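# Lay the towel flat beside an undisturbed basket

## Task

Get the towel lying flat on the table as a single layer, with at least one finger-width of margin from the table edge, two finger-widths from the basket rim, and more than a hand-width from either arm's column. The basket must end upright with its entire base resting on the table, no more than three finger-widths from its starting spot and turned roughly as before. Release everything and move the grippers away at the end; nothing may depend on the robot to stay in place.

## Robot and tools

Robot: two arms, left_arm and right_arm, each with six revolute joints and a parallel gripper. Their URDF roots sit at left_arm (+0.032, +0.300, 0) m with quat_wxyz (+0.998, 0, 0, -0.061) and right_arm (+0.038, -0.297, 0) m with quat_wxyz (+0.995, 0, 0, -0.097).

Frame: all reported gripper poses share one scene frame. Its origin lies on the tabletop midway between the arms, +x runs out across the table, +z is up, and left_arm is on the +y side. The arm names do not mean image left or right. A gripper's fingers point along its own +z and close along its own y. end_effector_position is the spot between the finger pads, about 1 cm short of the tips; the printed value can be off, more so when the arm is stretched out.

Joint order, used in every row and every per-joint list in results: elbow, wrist yaw, shoulder, wrist pitch, waist, wrist roll. The shoulder's sign is flipped relative to the URDF everywhere you read or write it. Stated ranges (URDF signs): waist -2.618 to 3.054, shoulder 0.000 to 3.142 (so -3.142 to 0 in your numbers), elbow 0.000 to 3.142, wrist pitch -1.571 to 1.571, wrist yaw -1.571 to 1.571, wrist roll -2.094 to 2.094. True ends may differ by up to 0.036 rad.

A row is one flat list of 14 numbers, each in [-1, 1], always for both arms: left_arm's six joint values then its opening, then right_arm's six joint values then its opening. Joint values are scaled offsets, not absolute angles: 1.0 equals 1.202 rad for the waist, 1.258 for the shoulder, 1.238 for the elbow, 2.073 for wrist pitch, 2.022 for wrist yaw and for wrist roll. Opening is absolute: +1 fully open, -1 closed.

execute_actions(actions): a list of actions run in sequence. Each action is a list of up to 15 rows; each row lasts one control step of 1/30 s, and if there are fewer than 15 rows the final one is repeated to fill 15 steps. Joint offsets in every row of an action are measured from the angles at that action's start, not from the prior row; for a call's first action that start is the last reported state. An action is rejected for both arms if it would drive any joint more than 0.036 rad beyond its range; if the first action fails this, or any action is malformed, the whole call is rejected and nothing moves. A joint pushed past its real end stops there, and the result may say "joint sent to its limit" (absence of that line proves nothing). An empty list just returns the current state and images.

move(target, speed, blocking): target is one 14-number row as above, with offsets taken from the Joint positions in the most recent result that lists them. All joints of both arms advance in step toward the target, so the hand follows a curve. speed (rad/s, 0.01 to 2, default 0.5) caps the joint with the longest travel. Paths take 0.5 to 10 s; longer ones are cut off short. Moves do not avoid obstacles or the other arm; the hand tip travels faster the farther it is from the rotating joint. Faster moves and targets set further beyond contact hit and press harder. Finger openings are sent immediately. With blocking=false you get a result after 0.5 s while the motion continues; until a result shows it finished, other moves and action rows are refused, so call wait or stop. The result adds a "move:" line: the ending (done, off_target, moving, held, fault), limits=held or limits=none, and each arm's joint furthest from its target. After limits=held an arm may then jump much faster than speed.

wait(seconds): 0 to 10; both arms keep their last command, a running move continues, and it returns early if that move ends. stop(): brakes a running move (needs room, more when fast); fingers keep moving. zoom_image(camera, region): region [x0, y0, x1, y1] in pixels of that camera's last image, at most 504x504; cameras cam_head_left, cam_head_right, cam_high, cam_low, cam_left_wrist, cam_right_wrist, all 504x504. read_manual(section): only "licences", no motion. finished_scene(scene): ends the current scene for good once the robot has held its last command; the goal must already hold.

Motion limits: each step, a joint target may lead its measured angle by at most 0.202 rad (waist), 0.258 (shoulder), 0.238 (elbow), 0.573 (wrist pitch), 0.522 (wrist yaw, roll); targets putting the gripper over 70 mm from its measured spot are pulled back. Big offsets therefore need several actions, and an unfinished displacement should be re-sent. Friction can leave a joint up to about 0.031 rad off, and smaller commands may not move it.

Results: a state line per arm with gripper position (m) and quat_wxyz; Joint positions and Joint velocities per arm in the joint order, then finger gap (m, 0.094 when fully open); Joint targets (current drive aims, which can drift without new input); grip_measured on the command scale (each gripper offset by up to about 1 mm); joint torques (offset, noisy); step readings for action calls, with HELD marking steps where an arm's row was held back; "joint command not followed" when a clearance check altered targets; MOTOR HOT from 75 °C, and OVER-TEMPERATURE FAULT at 90 °C (arm stops 10 s) or 100 °C (arm goes limp and drops).

Gripping: to hold, command an opening about 0.03 under grip_measured; less margin holds more gently. Pad force is roughly 50 to 62 N and weaker on material under about 2 mm thick, like cloth. Held items may get brief tugs.

Avoid: dropping or knocking anything off the table, hard impacts or heavy pressing, arms colliding or pushing each other, tipping or shifting the basket, and holding loads long enough to overheat. Finish with grippers open and away from the towel.

Each tool is called as name(argument=value, ...), one argument or row to a line, values as JSON.

## Session

execute_actions(
  actions=[],
)

Scene clock: 0.00 s.
left_arm: end_effector_position=(+0.5116, +0.1726, +0.3154) grip_measured=+1.000 end_effector_quat_wxyz=(+0.573, -0.088, +0.814, +0.026) | right_arm: end_effector_position=(+0.3528, -0.1094, +0.1586) grip_measured=+1.000 end_effector_quat_wxyz=(+0.379, +0.392, +0.836, +0.070)
Joint names: [elbow, wrist yaw, shoulder, wrist pitch, waist, wrist roll]
Joint positions: left_arm=[ 1.498 -0.556 -1.631 -0.282 -0.32  -0.291  0.094] | right_arm=[ 1.177  0.683 -1.539 -0.773  1.031  1.557  0.094]
Joint velocities: left_arm=[-0.007  0.007 -0.002  0.022 -0.007  0.051  0.   ] | right_arm=[-0.007  0.007 -0.012 -0.022 -0.007 -0.022  0.   ]
Joint torques (N m, as the arm reports them, + toward a larger Joint positions number): no reading
Motor temperatures (°C, as the motors report them): left_arm=[31 29 30 30 30 29] | right_arm=[33 31 31 32 31 33]
Joint targets: left_arm=[1.498 -0.556 -1.631 -0.282 -0.320 -0.291] | right_arm=[1.177 0.683 -1.539 -0.773 1.031 1.557]

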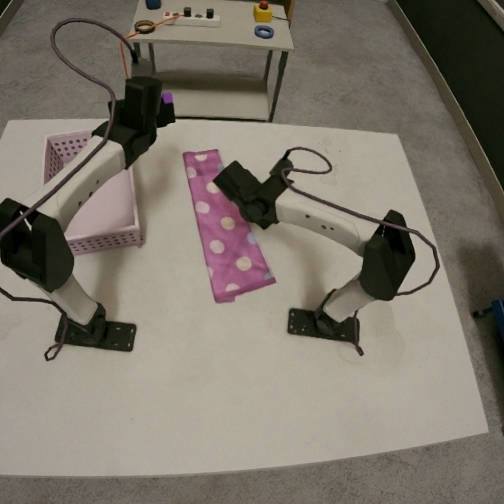

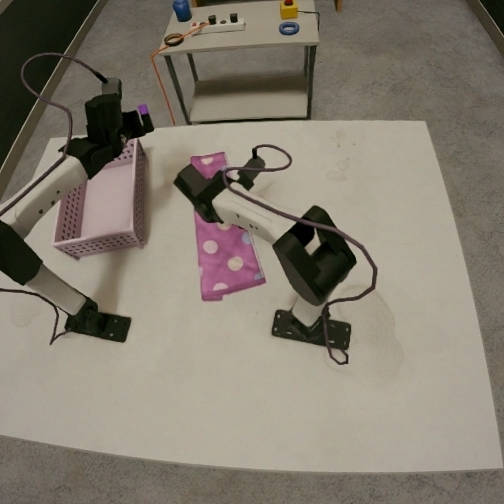

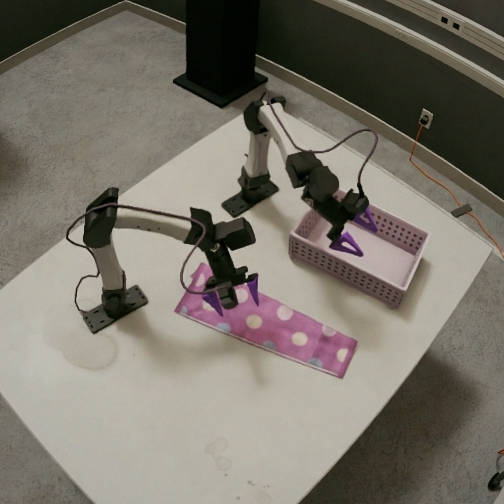

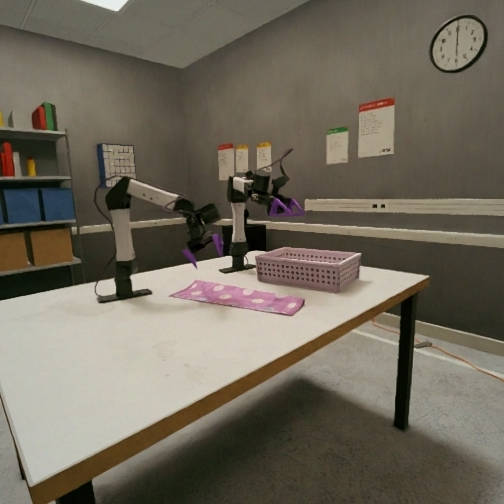

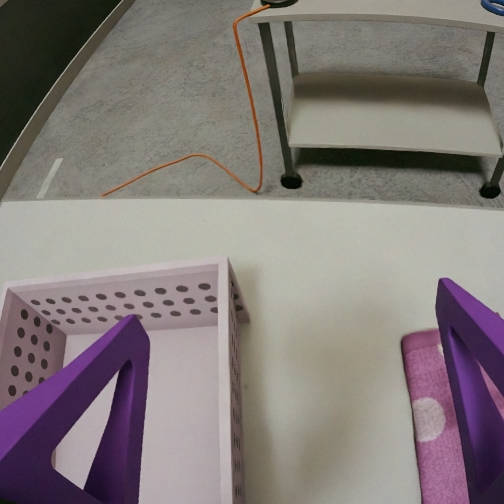

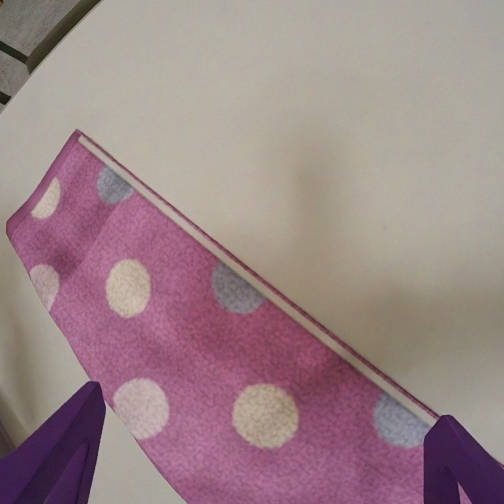

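move(
  target=[-0.5,0.27,0.6,0,0.3,0.14,1, -0.3,-0.338,0.6,0,-1,-0.77,1],
  speed=1.0,
)

zoom_image(
  camera="cam_head_left",
  region=[140,130,320,310],
)

zoom_image(
  camera="cam_high",
  region=[160,230,370,400],
)

zoom_image(
  camera="cam_low",
  region=[160,260,320,330],
)

Scene clock: 18.73 s.
left_arm: end_effector_position=(+0.3658, +0.2717, +0.3191) grip_measured=+1.000 end_effector_quat_wxyz=(+0.609, +0.026, +0.792, -0.025) | right_arm: end_effector_position=(+0.2817, -0.3874, +0.2007) grip_measured=+1.000 end_effector_quat_wxyz=(+0.392, +0.165, +0.902, -0.072)
Joint names: [elbow, wrist yaw, shoulder, wrist pitch, waist, wrist roll]
Joint positions: left_arm=[ 0.905 -0.019 -0.889 -0.276  0.029 -0.014  0.094] | right_arm=[ 0.824  0.007 -0.802 -0.773 -0.159  0.007  0.094]
Joint velocities: left_arm=[-0.002  0.022  0.012 -0.051 -0.002 -0.095  0.   ] | right_arm=[-0.007 -0.051  0.002 -0.007  0.002  0.007  0.   ]
Joint torques (N m, as the arm reports them, + toward a larger Joint positions number): left_arm=[7.6  0.06 2.97 2.64 0.13 0.07] | right_arm=[ 6.46 -0.08  1.35  1.91 -0.79 -0.05]
Motor temperatures (°C, as the motors report them): left_arm=[35 29 34 35 30 29] | right_arm=[35 32 33 33 31 33]
Joint targets: left_arm=[0.879 -0.010 -0.876 -0.282 0.040 -0.008] | right_arm=[0.806 -0.001 -0.785 -0.773 -0.171 0.000]
move: off_target (left_arm); limits=none; left_arm: farthest joint: the elbow, 0.026 radians from its target (0.619 radians at the start); right_arm: farthest joint: the shoulder, 0.018 radians from its target (0.755 radians at the start)

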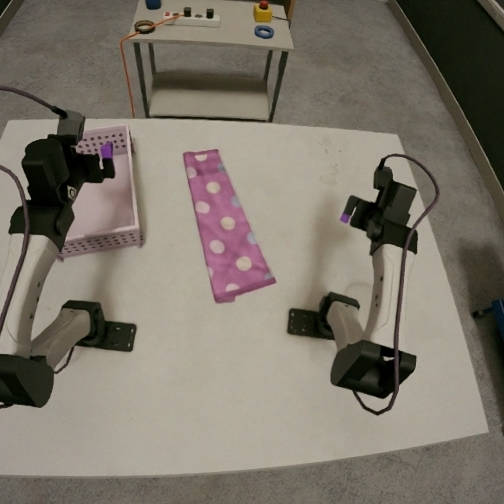

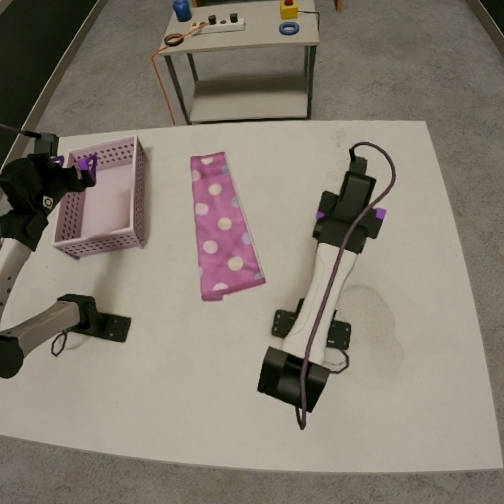

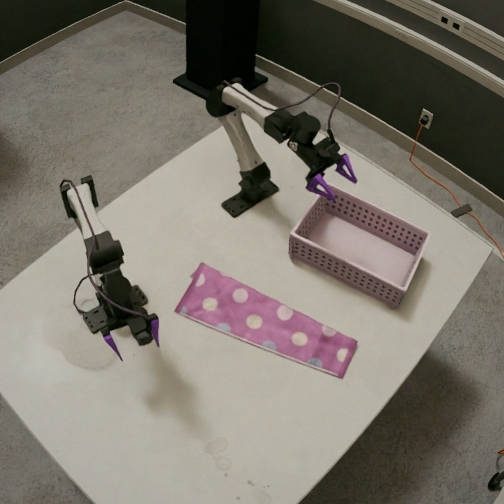

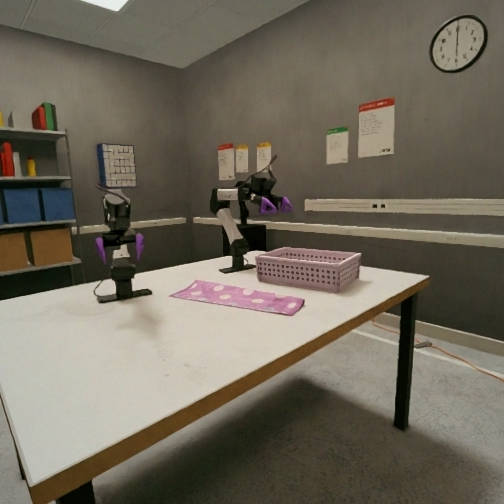

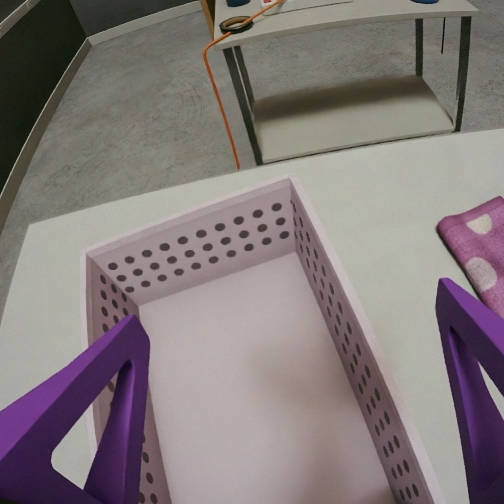

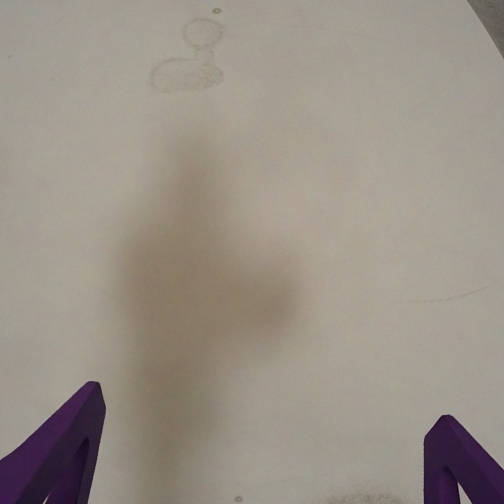

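Region (140, 130, 320, 310) of cam_head_left's 504x504 image, scaled by 2.800, with more detail than that image has.

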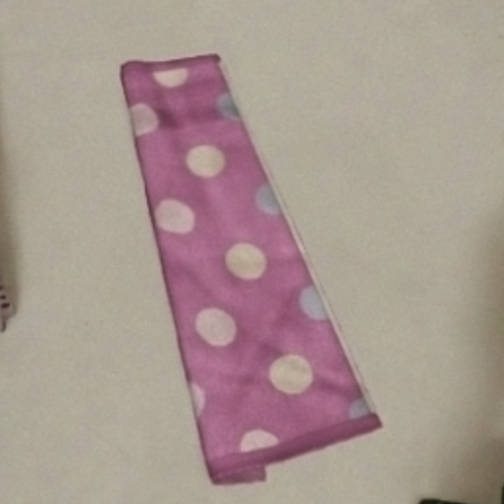

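Region (160, 230, 370, 400) of cam_high's 504x504 image, scaled by 2.400, with more detail than that image has; it fills the top 408 rows of this view, and the rest is white.

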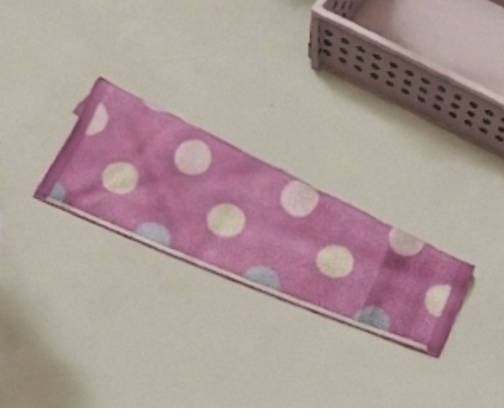

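Region (160, 260, 320, 330) of cam_low's 504x504 image, scaled by 3.150, with more detail than that image has; it fills the top 220 rows of this view, and the rest is white.

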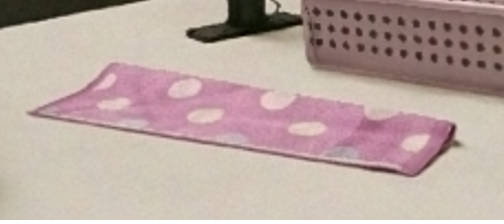

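move(
  target=[0,0,0,0,0,0,1, 0.006,0,-0.322,-0.204,0.964,0,0.0],
  speed=1.0,
)

Scene clock: 41.20 s.
left_arm: end_effector_position=(+0.3658, +0.2716, +0.3191) grip_measured=+1.000 end_effector_quat_wxyz=(+0.609, +0.026, +0.792, -0.025) | right_arm: end_effector_position=(+0.1642, -0.1697, +0.0812) grip_measured=+0.002 end_effector_quat_wxyz=(+0.014, -0.384, +0.923, +0.002)
Joint names: [elbow, wrist yaw, shoulder, wrist pitch, waist, wrist roll]
Joint positions: left_arm=[ 0.905 -0.019 -0.889 -0.276  0.029 -0.014  0.094] | right_arm=[ 0.824  0.006 -1.19  -1.178  0.988  0.006  0.047]
Joint velocities: left_arm=[-0.012  0.051  0.032 -0.037 -0.017 -0.037  0.   ] | right_arm=[-0.012 -0.051 -0.007 -0.022  0.012 -0.007 -0.001]
Joint torques (N m, as the arm reports them, + toward a larger Joint positions number): left_arm=[ 9.59 -0.02  1.94  2.7  -0.71  0.  ] | right_arm=[7.33 0.02 0.8  0.22 0.78 0.  ]
Motor temperatures (°C, as the motors report them): left_arm=[36 29 33 38 31 29] | right_arm=[37 31 32 37 31 33]
Joint targets: left_arm=[0.905 -0.019 -0.889 -0.276 0.029 -0.014] | right_arm=[0.831 0.007 -1.207 -1.196 0.999 0.007]
move: done; limits=none; left_arm: farthest joint: the waist, 0.000 radians from its target (0.000 radians at the start); right_arm: farthest joint: the wrist pitch, 0.018 radians from its target (0.423 radians at the start)

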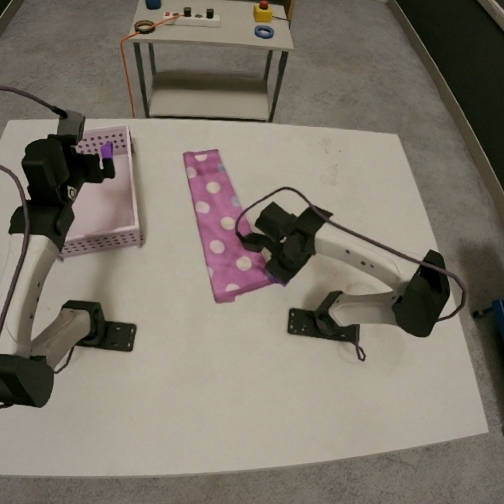

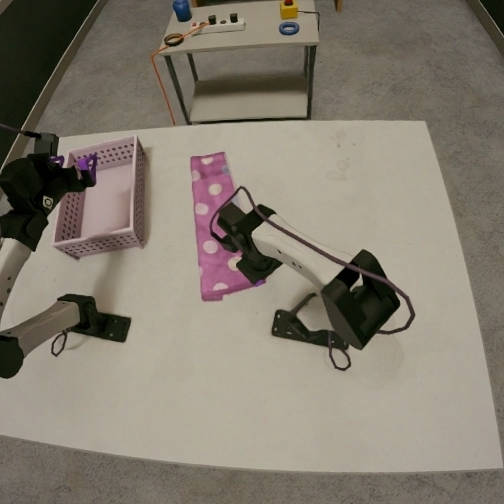

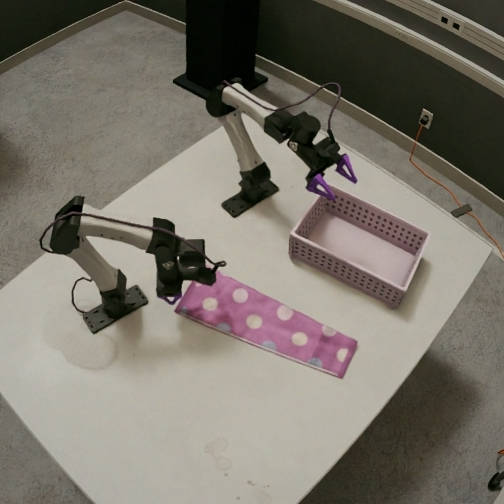

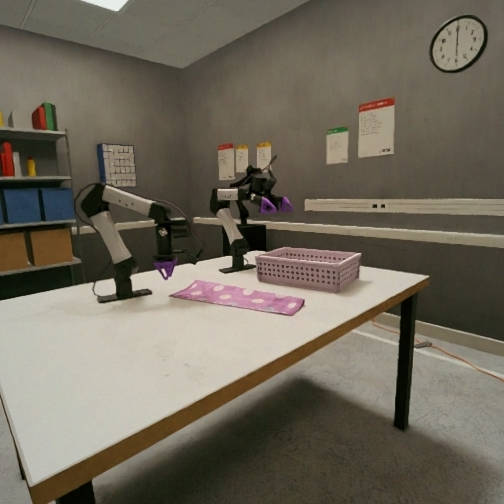

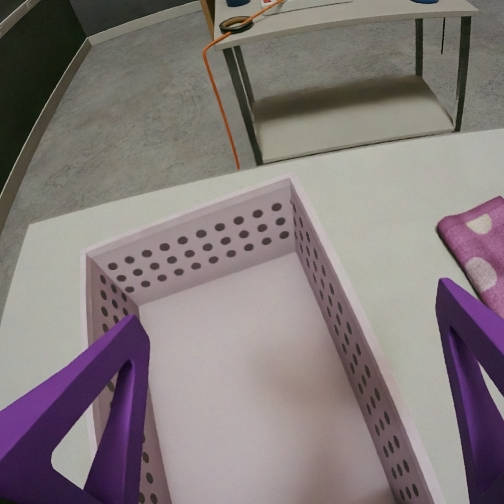

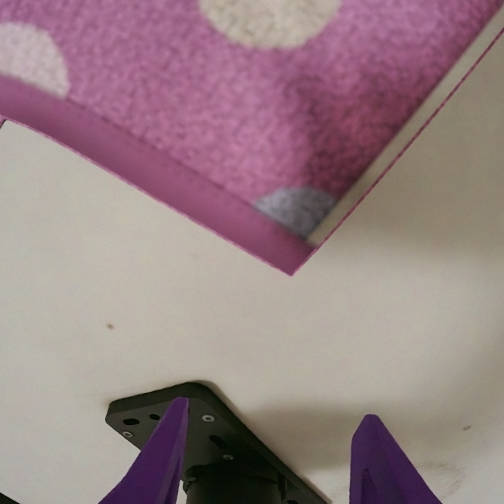

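move(
  target=[0,0,0,-0.3,0,0,1, 0.875,0,-0.85,0.208,-0.273,0.1,0.0],
  speed=1.0,
)

Scene clock: 57.13 s.
left_arm: end_effector_position=(+0.2873, +0.2790, +0.1947) grip_measured=+1.000 end_effector_quat_wxyz=(+0.344, +0.034, +0.938, -0.010) | right_arm: end_effector_position=(+0.5212, -0.0528, +0.0629) grip_measured=+0.002 end_effector_quat_wxyz=(+0.205, -0.129, +0.968, +0.068)
Joint names: [elbow, wrist yaw, shoulder, wrist pitch, waist, wrist roll]
Joint positions: left_arm=[ 0.905 -0.019 -0.889 -0.884  0.029 -0.014  0.094] | right_arm=[ 1.886  0.006 -2.255 -0.766  0.663  0.202  0.047]
Joint velocities: left_arm=[ 0.027 -0.022 -0.002 -0.007  0.027 -0.022  0.   ] | right_arm=[ 0.002 -0.051  0.012 -0.022 -0.002 -0.007 -0.   ]
Joint torques (N m, as the arm reports them, + toward a larger Joint positions number): left_arm=[ 9.09 -0.02  1.5   1.98 -0.7   0.01] | right_arm=[ 9.07  0.03 10.7   1.5  -0.15  0.07]
Motor temperatures (°C, as the motors report them): left_arm=[38 29 32 39 30 29] | right_arm=[38 31 32 35 31 33]
Joint targets: left_arm=[0.905 -0.019 -0.889 -0.898 0.029 -0.014] | right_arm=[1.907 0.007 -2.259 -0.747 0.660 0.208]
move: off_target (right_arm); limits=none; left_arm: farthest joint: the wrist pitch, 0.014 radians from its target (0.622 radians at the start); right_arm: farthest joint: the elbow, 0.021 radians from its target (1.083 radians at the start)

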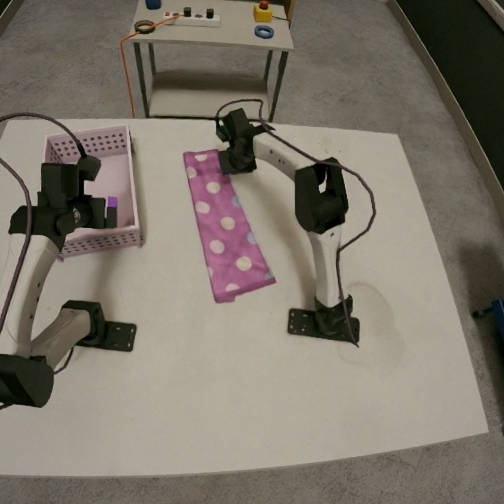

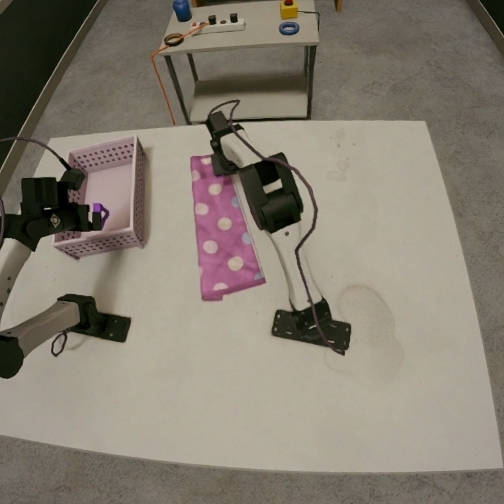

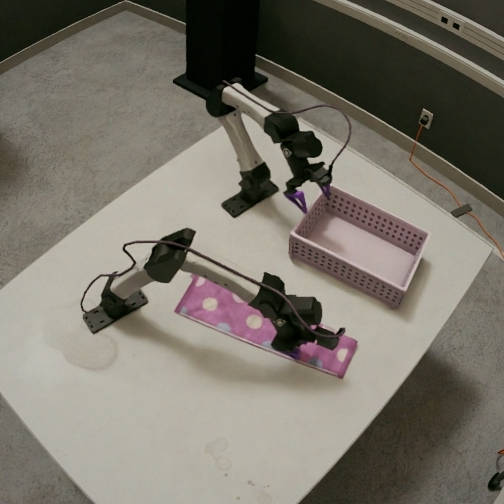

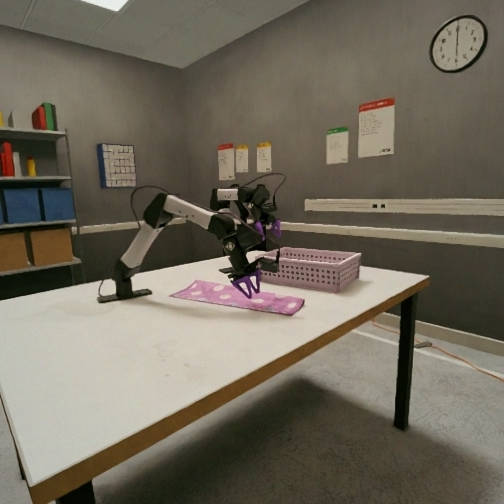

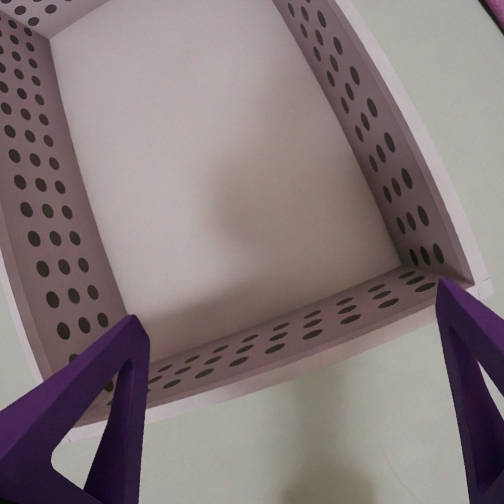

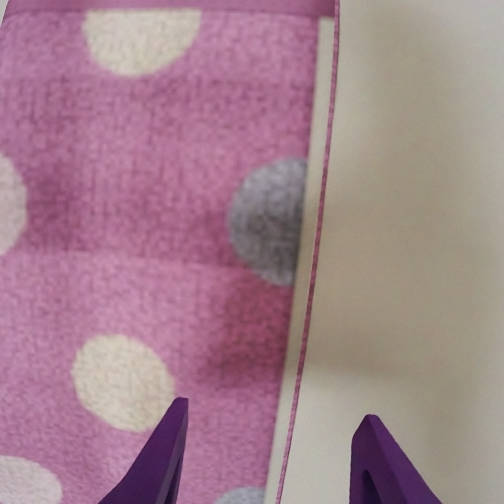

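move(
  target=[0,0,0,0,0,0,1, 0.115,0,-0.19,0.217,-0.042,-0.08,0.0],
)

Scene clock: 64.90 s.
left_arm: end_effector_position=(+0.2872, +0.2790, +0.1946) grip_measured=+1.000 end_effector_quat_wxyz=(+0.344, +0.034, +0.938, -0.010) | right_arm: end_effector_position=(+0.6234, -0.0304, +0.0369) grip_measured=+0.002 end_effector_quat_wxyz=(+0.360, -0.175, +0.913, +0.084)
Joint names: [elbow, wrist yaw, shoulder, wrist pitch, waist, wrist roll]
Joint positions: left_arm=[ 0.905 -0.019 -0.889 -0.885  0.029 -0.014  0.094] | right_arm=[ 2.005  0.006 -2.483 -0.336  0.622  0.046  0.047]
Joint velocities: left_arm=[-0.007  0.051 -0.017  0.007 -0.002 -0.037  0.   ] | right_arm=[-0.002 -0.022  0.032  0.051  0.007  0.037 -0.001]
Joint torques (N m, as the arm reports them, + toward a larger Joint positions number): left_arm=[ 9.08 -0.02  1.51  2.13 -0.7   0.01] | right_arm=[ 9.64  0.02 11.87  2.03 -0.67 -0.06]
Motor temperatures (°C, as the motors report them): left_arm=[38 29 32 39 30 29] | right_arm=[39 31 37 36 31 33]
Joint targets: left_arm=[0.905 -0.019 -0.889 -0.885 0.029 -0.014] | right_arm=[2.029 0.006 -2.494 -0.316 0.612 0.040]
move: off_target (right_arm); limits=none; left_arm: farthest joint: the wrist pitch, 0.001 radians from its target (0.001 radians at the start); right_arm: farthest joint: the elbow, 0.023 radians from its target (0.142 radians at the start)

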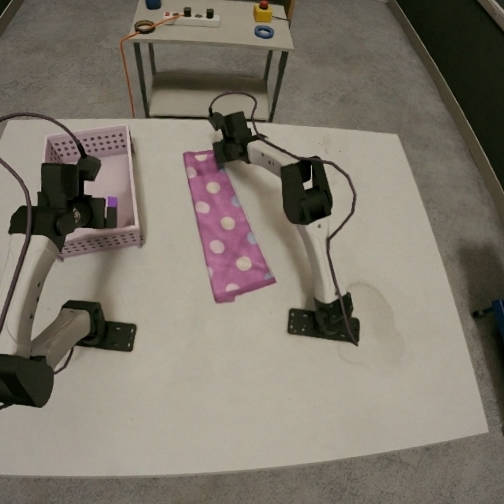

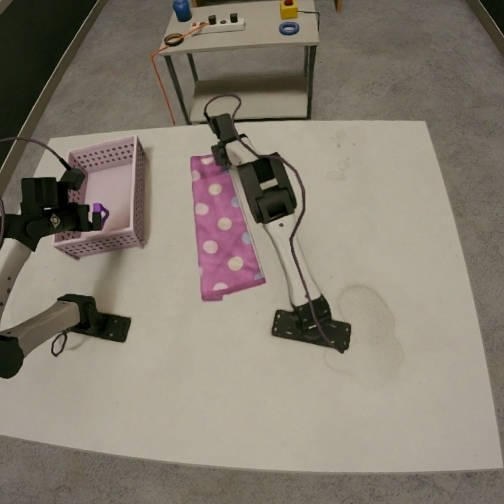

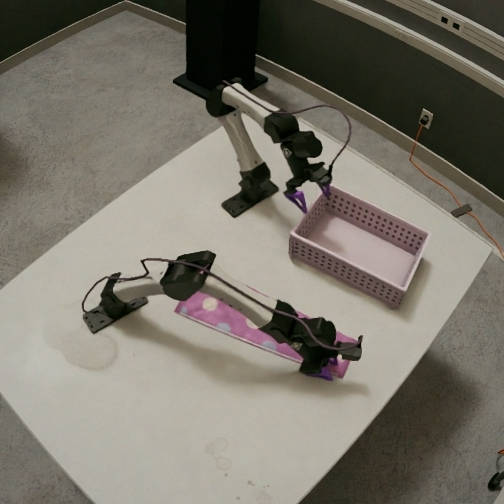

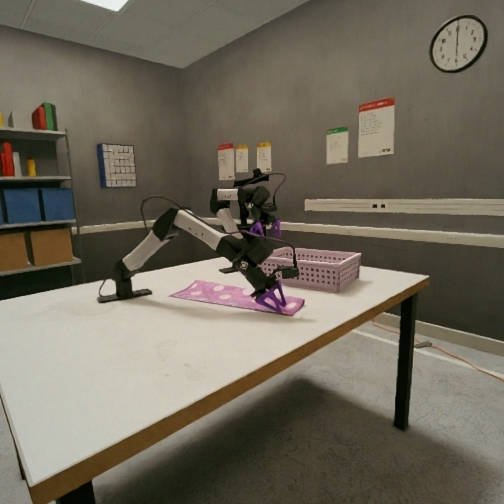

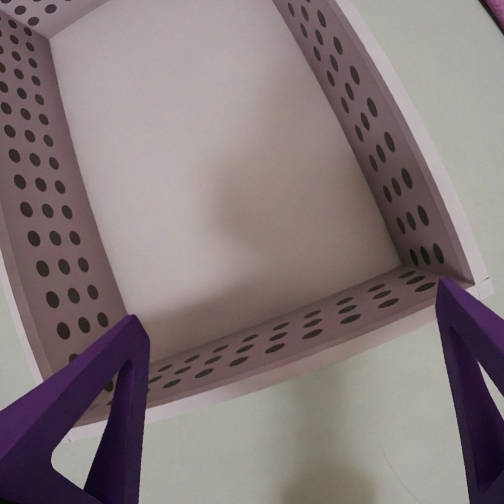

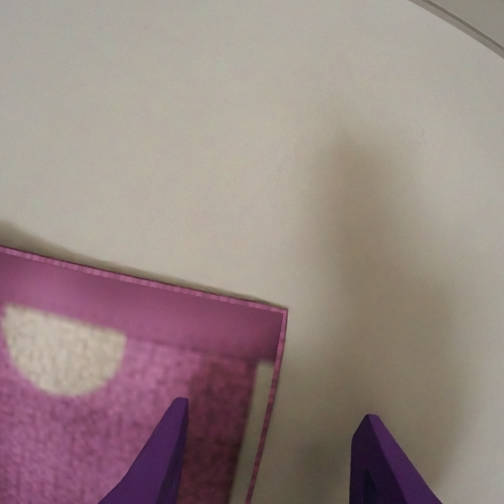

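move(
  target=[0,0,0,0,0,0,1, 0.015,0,-0.045,0.008,0.03,0,0.0],
  speed=0.1,
)

Scene clock: 69.83 s.
left_arm: end_effector_position=(+0.2872, +0.2790, +0.1946) grip_measured=+1.000 end_effector_quat_wxyz=(+0.344, +0.034, +0.938, -0.010) | right_arm: end_effector_position=(+0.6195, -0.0160, +0.0262) grip_measured=+0.002 end_effector_quat_wxyz=(+0.358, -0.186, +0.911, +0.088)
Joint names: [elbow, wrist yaw, shoulder, wrist pitch, waist, wrist roll]
Joint positions: left_arm=[ 0.905 -0.019 -0.889 -0.885  0.029 -0.014  0.094] | right_arm=[ 2.011  0.007 -2.509 -0.317  0.645  0.046  0.047]
Joint velocities: left_arm=[-0.017 -0.007 -0.002  0.022 -0.007  0.051  0.   ] | right_arm=[ 0.012  0.022  0.017  0.037 -0.007  0.066  0.   ]
Joint torques (N m, as the arm reports them, + toward a larger Joint positions number): left_arm=[ 9.09 -0.02  1.51  2.13 -0.7   0.01] | right_arm=[ 8.84  0.01 10.6   1.78  0.87  0.01]
Motor temperatures (°C, as the motors report them): left_arm=[38 29 32 39 30 29] | right_arm=[40 31 39 37 31 33]
Joint targets: left_arm=[0.905 -0.019 -0.889 -0.885 0.029 -0.014] | right_arm=[2.024 0.006 -2.540 -0.319 0.658 0.047]
move: off_target (right_arm); limits=none; left_arm: farthest joint: the waist, 0.000 radians from its target (0.000 radians at the start); right_arm: farthest joint: the shoulder, 0.030 radians from its target (0.056 radians at the start)

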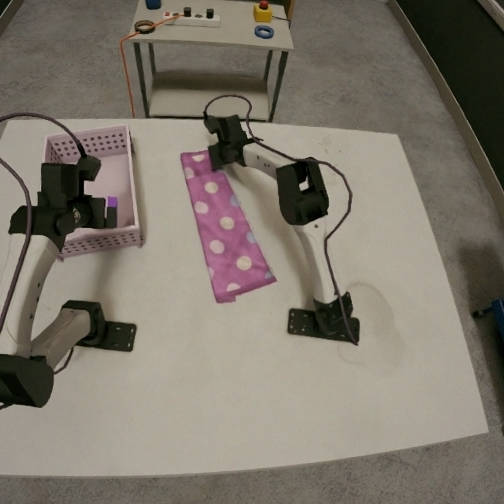

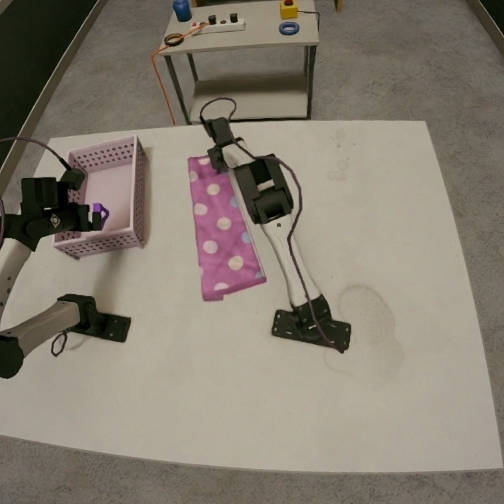

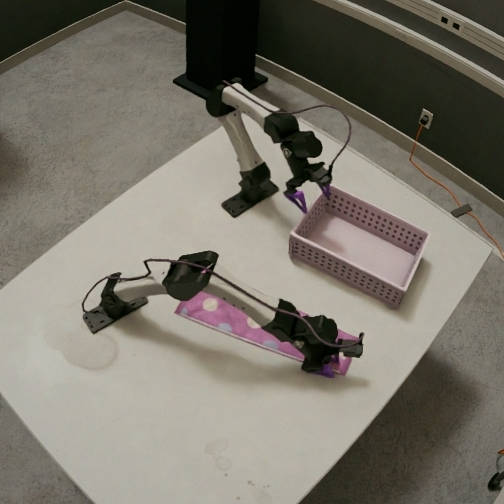

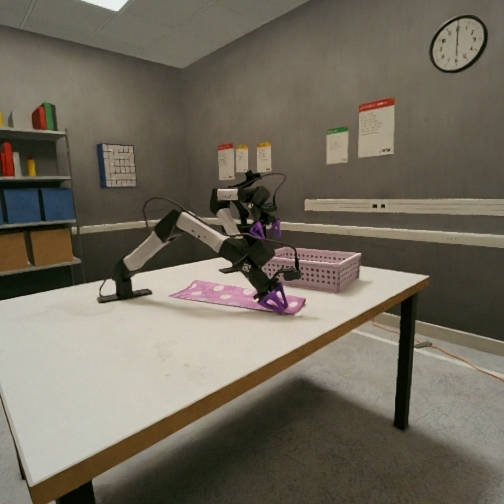

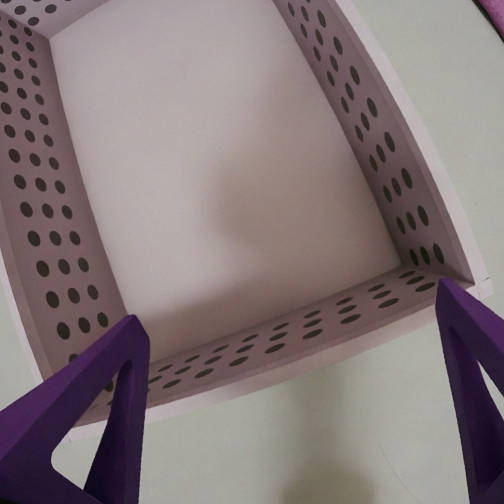

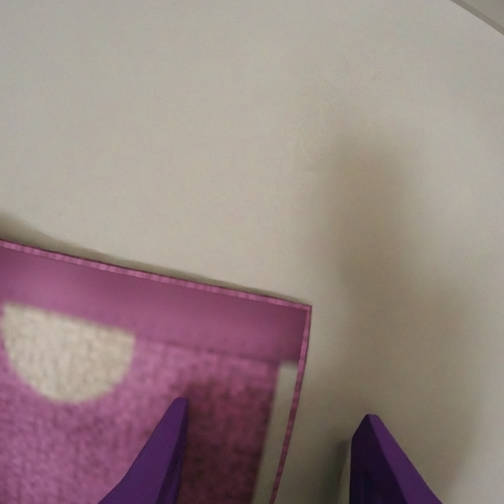

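execute_actions(
  actions=[
    [[0,0,0,0,0,0,1, 0,0,-0.03,0,0,0.03,-0.1]],
    [[0,0,0,0,0,0,1, 0,0,-0.03,0,0,0,-0.5]],
    [[0,0,0,0,0,0,1, 0,0,-0.03,0,0,0,-1]],
    [[0,0,0,0,0,0,1, 0,0,0.06,0,0,0,-1]],
  ],
)

Scene clock: 75.70 s.
left_arm: end_effector_position=(+0.2872, +0.2790, +0.1946) grip_measured=+1.000 end_effector_quat_wxyz=(+0.344, +0.034, +0.938, -0.010) | right_arm: end_effector_position=(+0.6243, -0.0123, +0.0681) grip_measured=-0.955 end_effector_quat_wxyz=(+0.388, -0.159, +0.901, +0.110)
Joint names: [elbow, wrist yaw, shoulder, wrist pitch, waist, wrist roll]
Joint positions: left_arm=[ 0.905 -0.019 -0.889 -0.885  0.029 -0.014  0.094] | right_arm=[ 2.011 -0.    -2.445 -0.307  0.645  0.101  0.002]
Joint velocities: left_arm=[-0.012  0.007  0.012  0.007 -0.012 -0.037  0.   ] | right_arm=[-0.007 -0.022 -0.002 -0.037 -0.002 -0.022  0.   ]
Joint torques (N m, as the arm reports them, + toward a larger Joint positions number): left_arm=[ 9.08 -0.02  1.51  2.12 -0.7   0.01] | right_arm=[ 8.    0.02 13.03  1.95  0.01  0.  ]
Motor temperatures (°C, as the motors report them): left_arm=[39 29 32 39 30 29] | right_arm=[41 31 42 38 31 33]
Joint targets: left_arm=[0.905 -0.019 -0.889 -0.885 0.029 -0.014] | right_arm=[2.011 -0.000 -2.437 -0.302 0.645 0.101]
Step readings (joint positions; steps 1 to 15: 1st action; 16 to 30: 2nd action; 31 to 45: 3rd action; 46 to 60: 4th action):
0: left_arm=[0.905 -0.019 -0.889 -0.885 0.029 -0.014] | right_arm=[2.011 0.007 -2.509 -0.317 0.645 0.046]
1: left_arm=[0.905 -0.019 -0.889 -0.885 0.029 -0.014] | right_arm=[2.011 0.007 -2.509 -0.317 0.645 0.054]
2: left_arm=[0.905 -0.019 -0.889 -0.885 0.029 -0.014] | right_arm=[2.011 0.007 -2.509 -0.317 0.645 0.064]
4: left_arm=[0.905 -0.019 -0.889 -0.885 0.029 -0.014] | right_arm=[2.011 0.006 -2.511 -0.315 0.645 0.079]
8: left_arm=[0.905 -0.019 -0.889 -0.885 0.029 -0.014] | right_arm=[2.011 0.005 -2.512 -0.312 0.645 0.093]
15: left_arm=[0.905 -0.019 -0.889 -0.885 0.029 -0.014] | right_arm=[2.011 0.005 -2.512 -0.312 0.645 0.101]
16: left_arm=[0.905 -0.019 -0.889 -0.885 0.029 -0.014] | right_arm=[2.011 0.003 -2.512 -0.312 0.645 0.101]
17: left_arm=[0.905 -0.019 -0.889 -0.885 0.029 -0.014] | right_arm=[2.011 0.002 -2.512 -0.310 0.645 0.101]
19: left_arm=[0.905 -0.019 -0.889 -0.885 0.029 -0.014] | right_arm=[2.011 0.001 -2.512 -0.307 0.645 0.101]
23: left_arm=[0.905 -0.019 -0.889 -0.885 0.029 -0.014] | right_arm=[2.011 0.001 -2.512 -0.307 0.645 0.101]
30: left_arm=[0.905 -0.019 -0.889 -0.885 0.029 -0.014] | right_arm=[2.011 0.001 -2.512 -0.307 0.645 0.101]
31: left_arm=[0.905 -0.019 -0.889 -0.885 0.029 -0.014] | right_arm=[2.011 0.000 -2.512 -0.307 0.645 0.101]
32: left_arm=[0.905 -0.019 -0.889 -0.885 0.029 -0.014] | right_arm=[2.011 -0.000 -2.512 -0.304 0.645 0.101]
34: left_arm=[0.905 -0.019 -0.889 -0.885 0.029 -0.014] | right_arm=[2.011 -0.000 -2.512 -0.303 0.645 0.101]
38: left_arm=[0.905 -0.019 -0.889 -0.885 0.029 -0.014] | right_arm=[2.011 -0.000 -2.512 -0.302 0.645 0.101]
45: left_arm=[0.905 -0.019 -0.889 -0.885 0.029 -0.014] | right_arm=[2.011 -0.000 -2.512 -0.302 0.645 0.101]
46: left_arm=[0.905 -0.019 -0.889 -0.885 0.029 -0.014] | right_arm=[2.011 -0.000 -2.507 -0.303 0.645 0.101]
47: left_arm=[0.905 -0.019 -0.889 -0.885 0.029 -0.014] | right_arm=[2.011 -0.000 -2.501 -0.307 0.645 0.101]
49: left_arm=[0.905 -0.019 -0.889 -0.885 0.029 -0.014] | right_arm=[2.011 -0.000 -2.483 -0.307 0.645 0.101]
53: left_arm=[0.905 -0.019 -0.889 -0.885 0.029 -0.014] | right_arm=[2.011 -0.000 -2.450 -0.307 0.645 0.101]
60: Joint positions above

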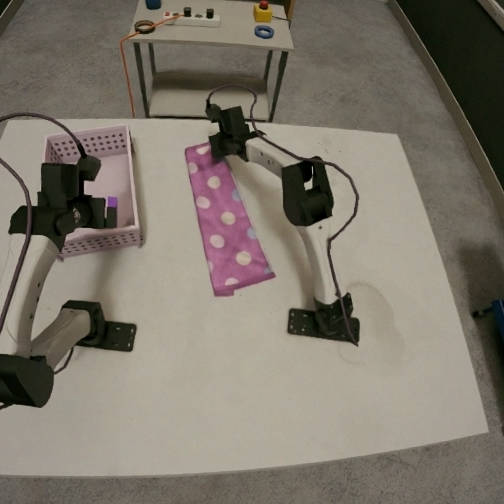

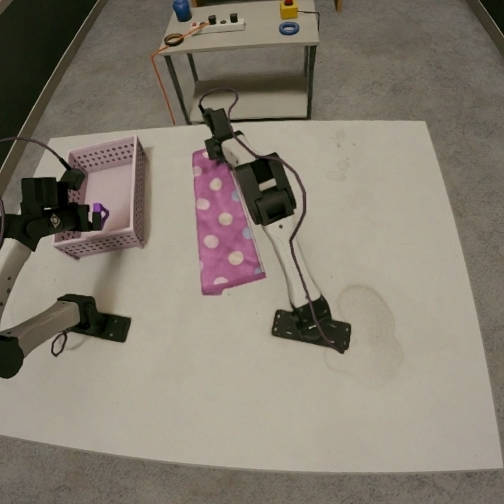

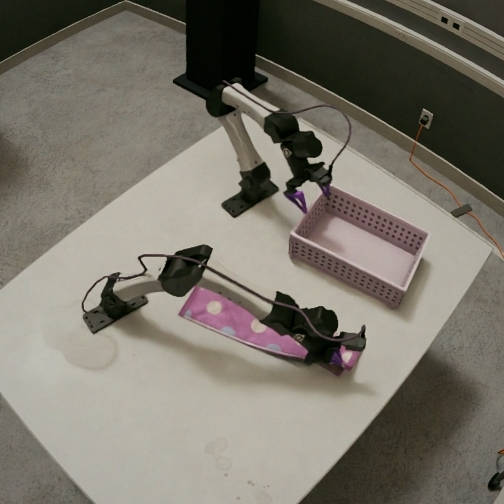

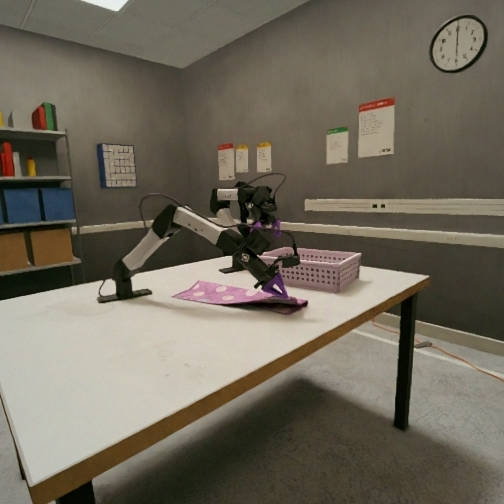

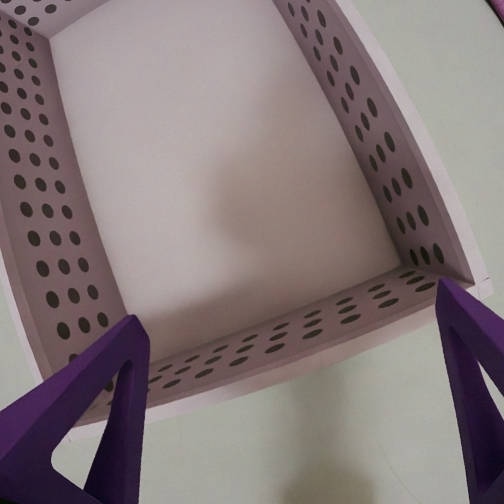

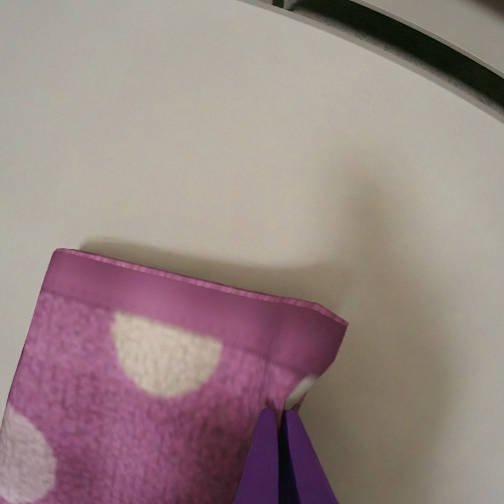

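move(
  target=[0,0,0,0,-0.9,0,0, -0.11,0,0.16,-0.225,-0.57,0.2,-1],
  speed=0.5,
)

Scene clock: 83.90 s.
left_arm: end_effector_position=(+0.1362, +0.0656, +0.1946) grip_measured=+0.002 end_effector_quat_wxyz=(+0.291, +0.508, +0.790, -0.183) | right_arm: end_effector_position=(+0.5676, -0.4229, +0.0601) grip_measured=-0.956 end_effector_quat_wxyz=(+0.217, +0.350, +0.911, +0.029)
Joint names: [elbow, wrist yaw, shoulder, wrist pitch, waist, wrist roll]
Joint positions: left_arm=[ 0.905 -0.02  -0.889 -0.885 -1.042 -0.014  0.047] | right_arm=[ 1.893 -0.001 -2.267 -0.756 -0.041  0.499  0.002]
Joint velocities: left_arm=[ 0.002 -0.081  0.007  0.007  0.007  0.007 -0.   ] | right_arm=[ 0.012 -0.022  0.002 -0.037  0.007 -0.051 -0.001]
Joint torques (N m, as the arm reports them, + toward a larger Joint positions number): left_arm=[ 9.07 -0.01  1.5   2.13 -1.51  0.01] | right_arm=[ 6.09  0.06 12.57  1.09  0.09  0.04]
Motor temperatures (°C, as the motors report them): left_arm=[39 29 32 39 30 29] | right_arm=[41 31 47 38 31 33]
Joint targets: left_arm=[0.905 -0.019 -0.889 -0.885 -1.053 -0.014] | right_arm=[1.875 -0.000 -2.244 -0.774 -0.040 0.506]
move: off_target (right_arm); limits=none; left_arm: farthest joint: the waist, 0.011 radians from its target (1.081 radians at the start); right_arm: farthest joint: the shoulder, 0.023 radians from its target (0.201 radians at the start)

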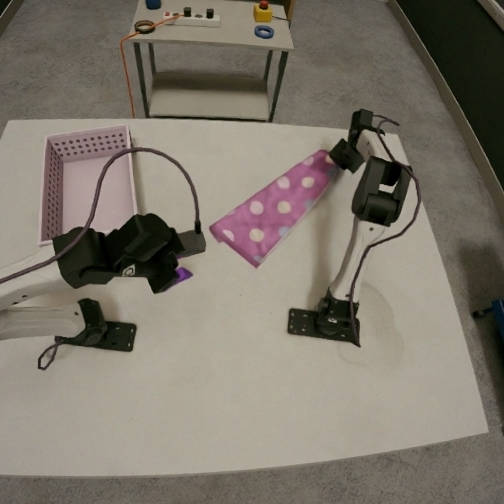

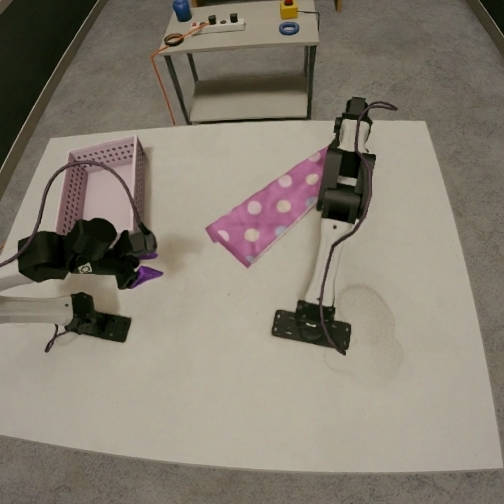

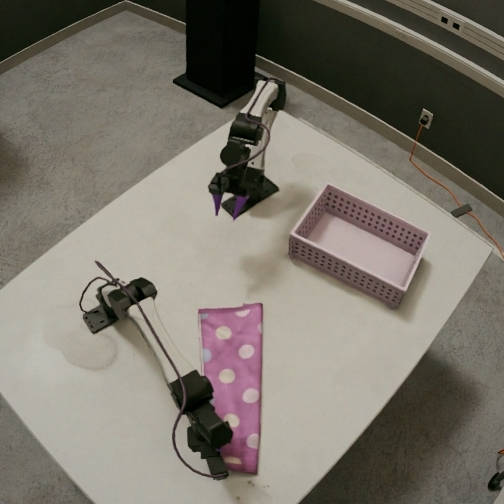

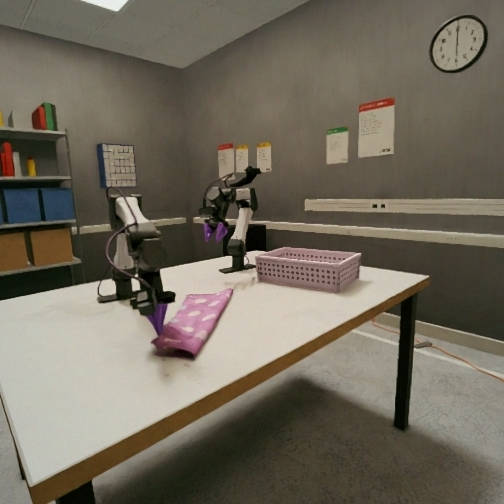

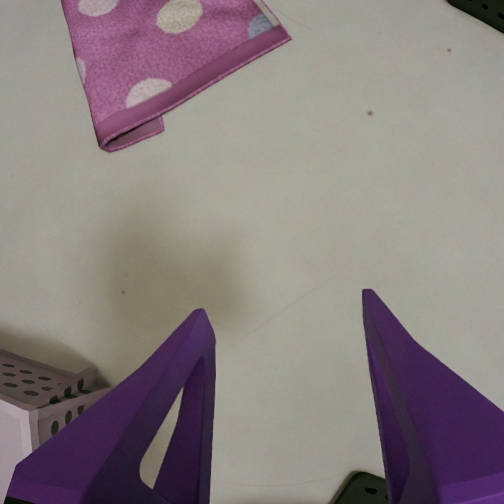

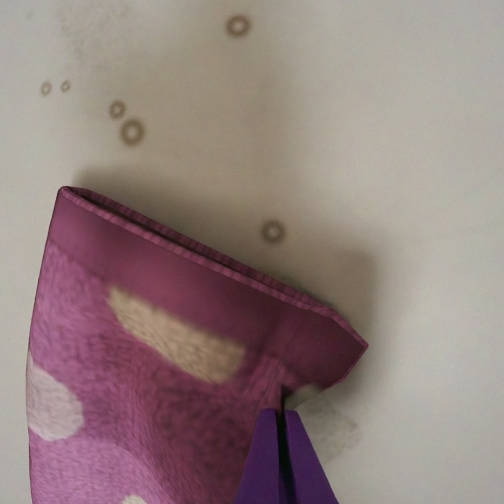

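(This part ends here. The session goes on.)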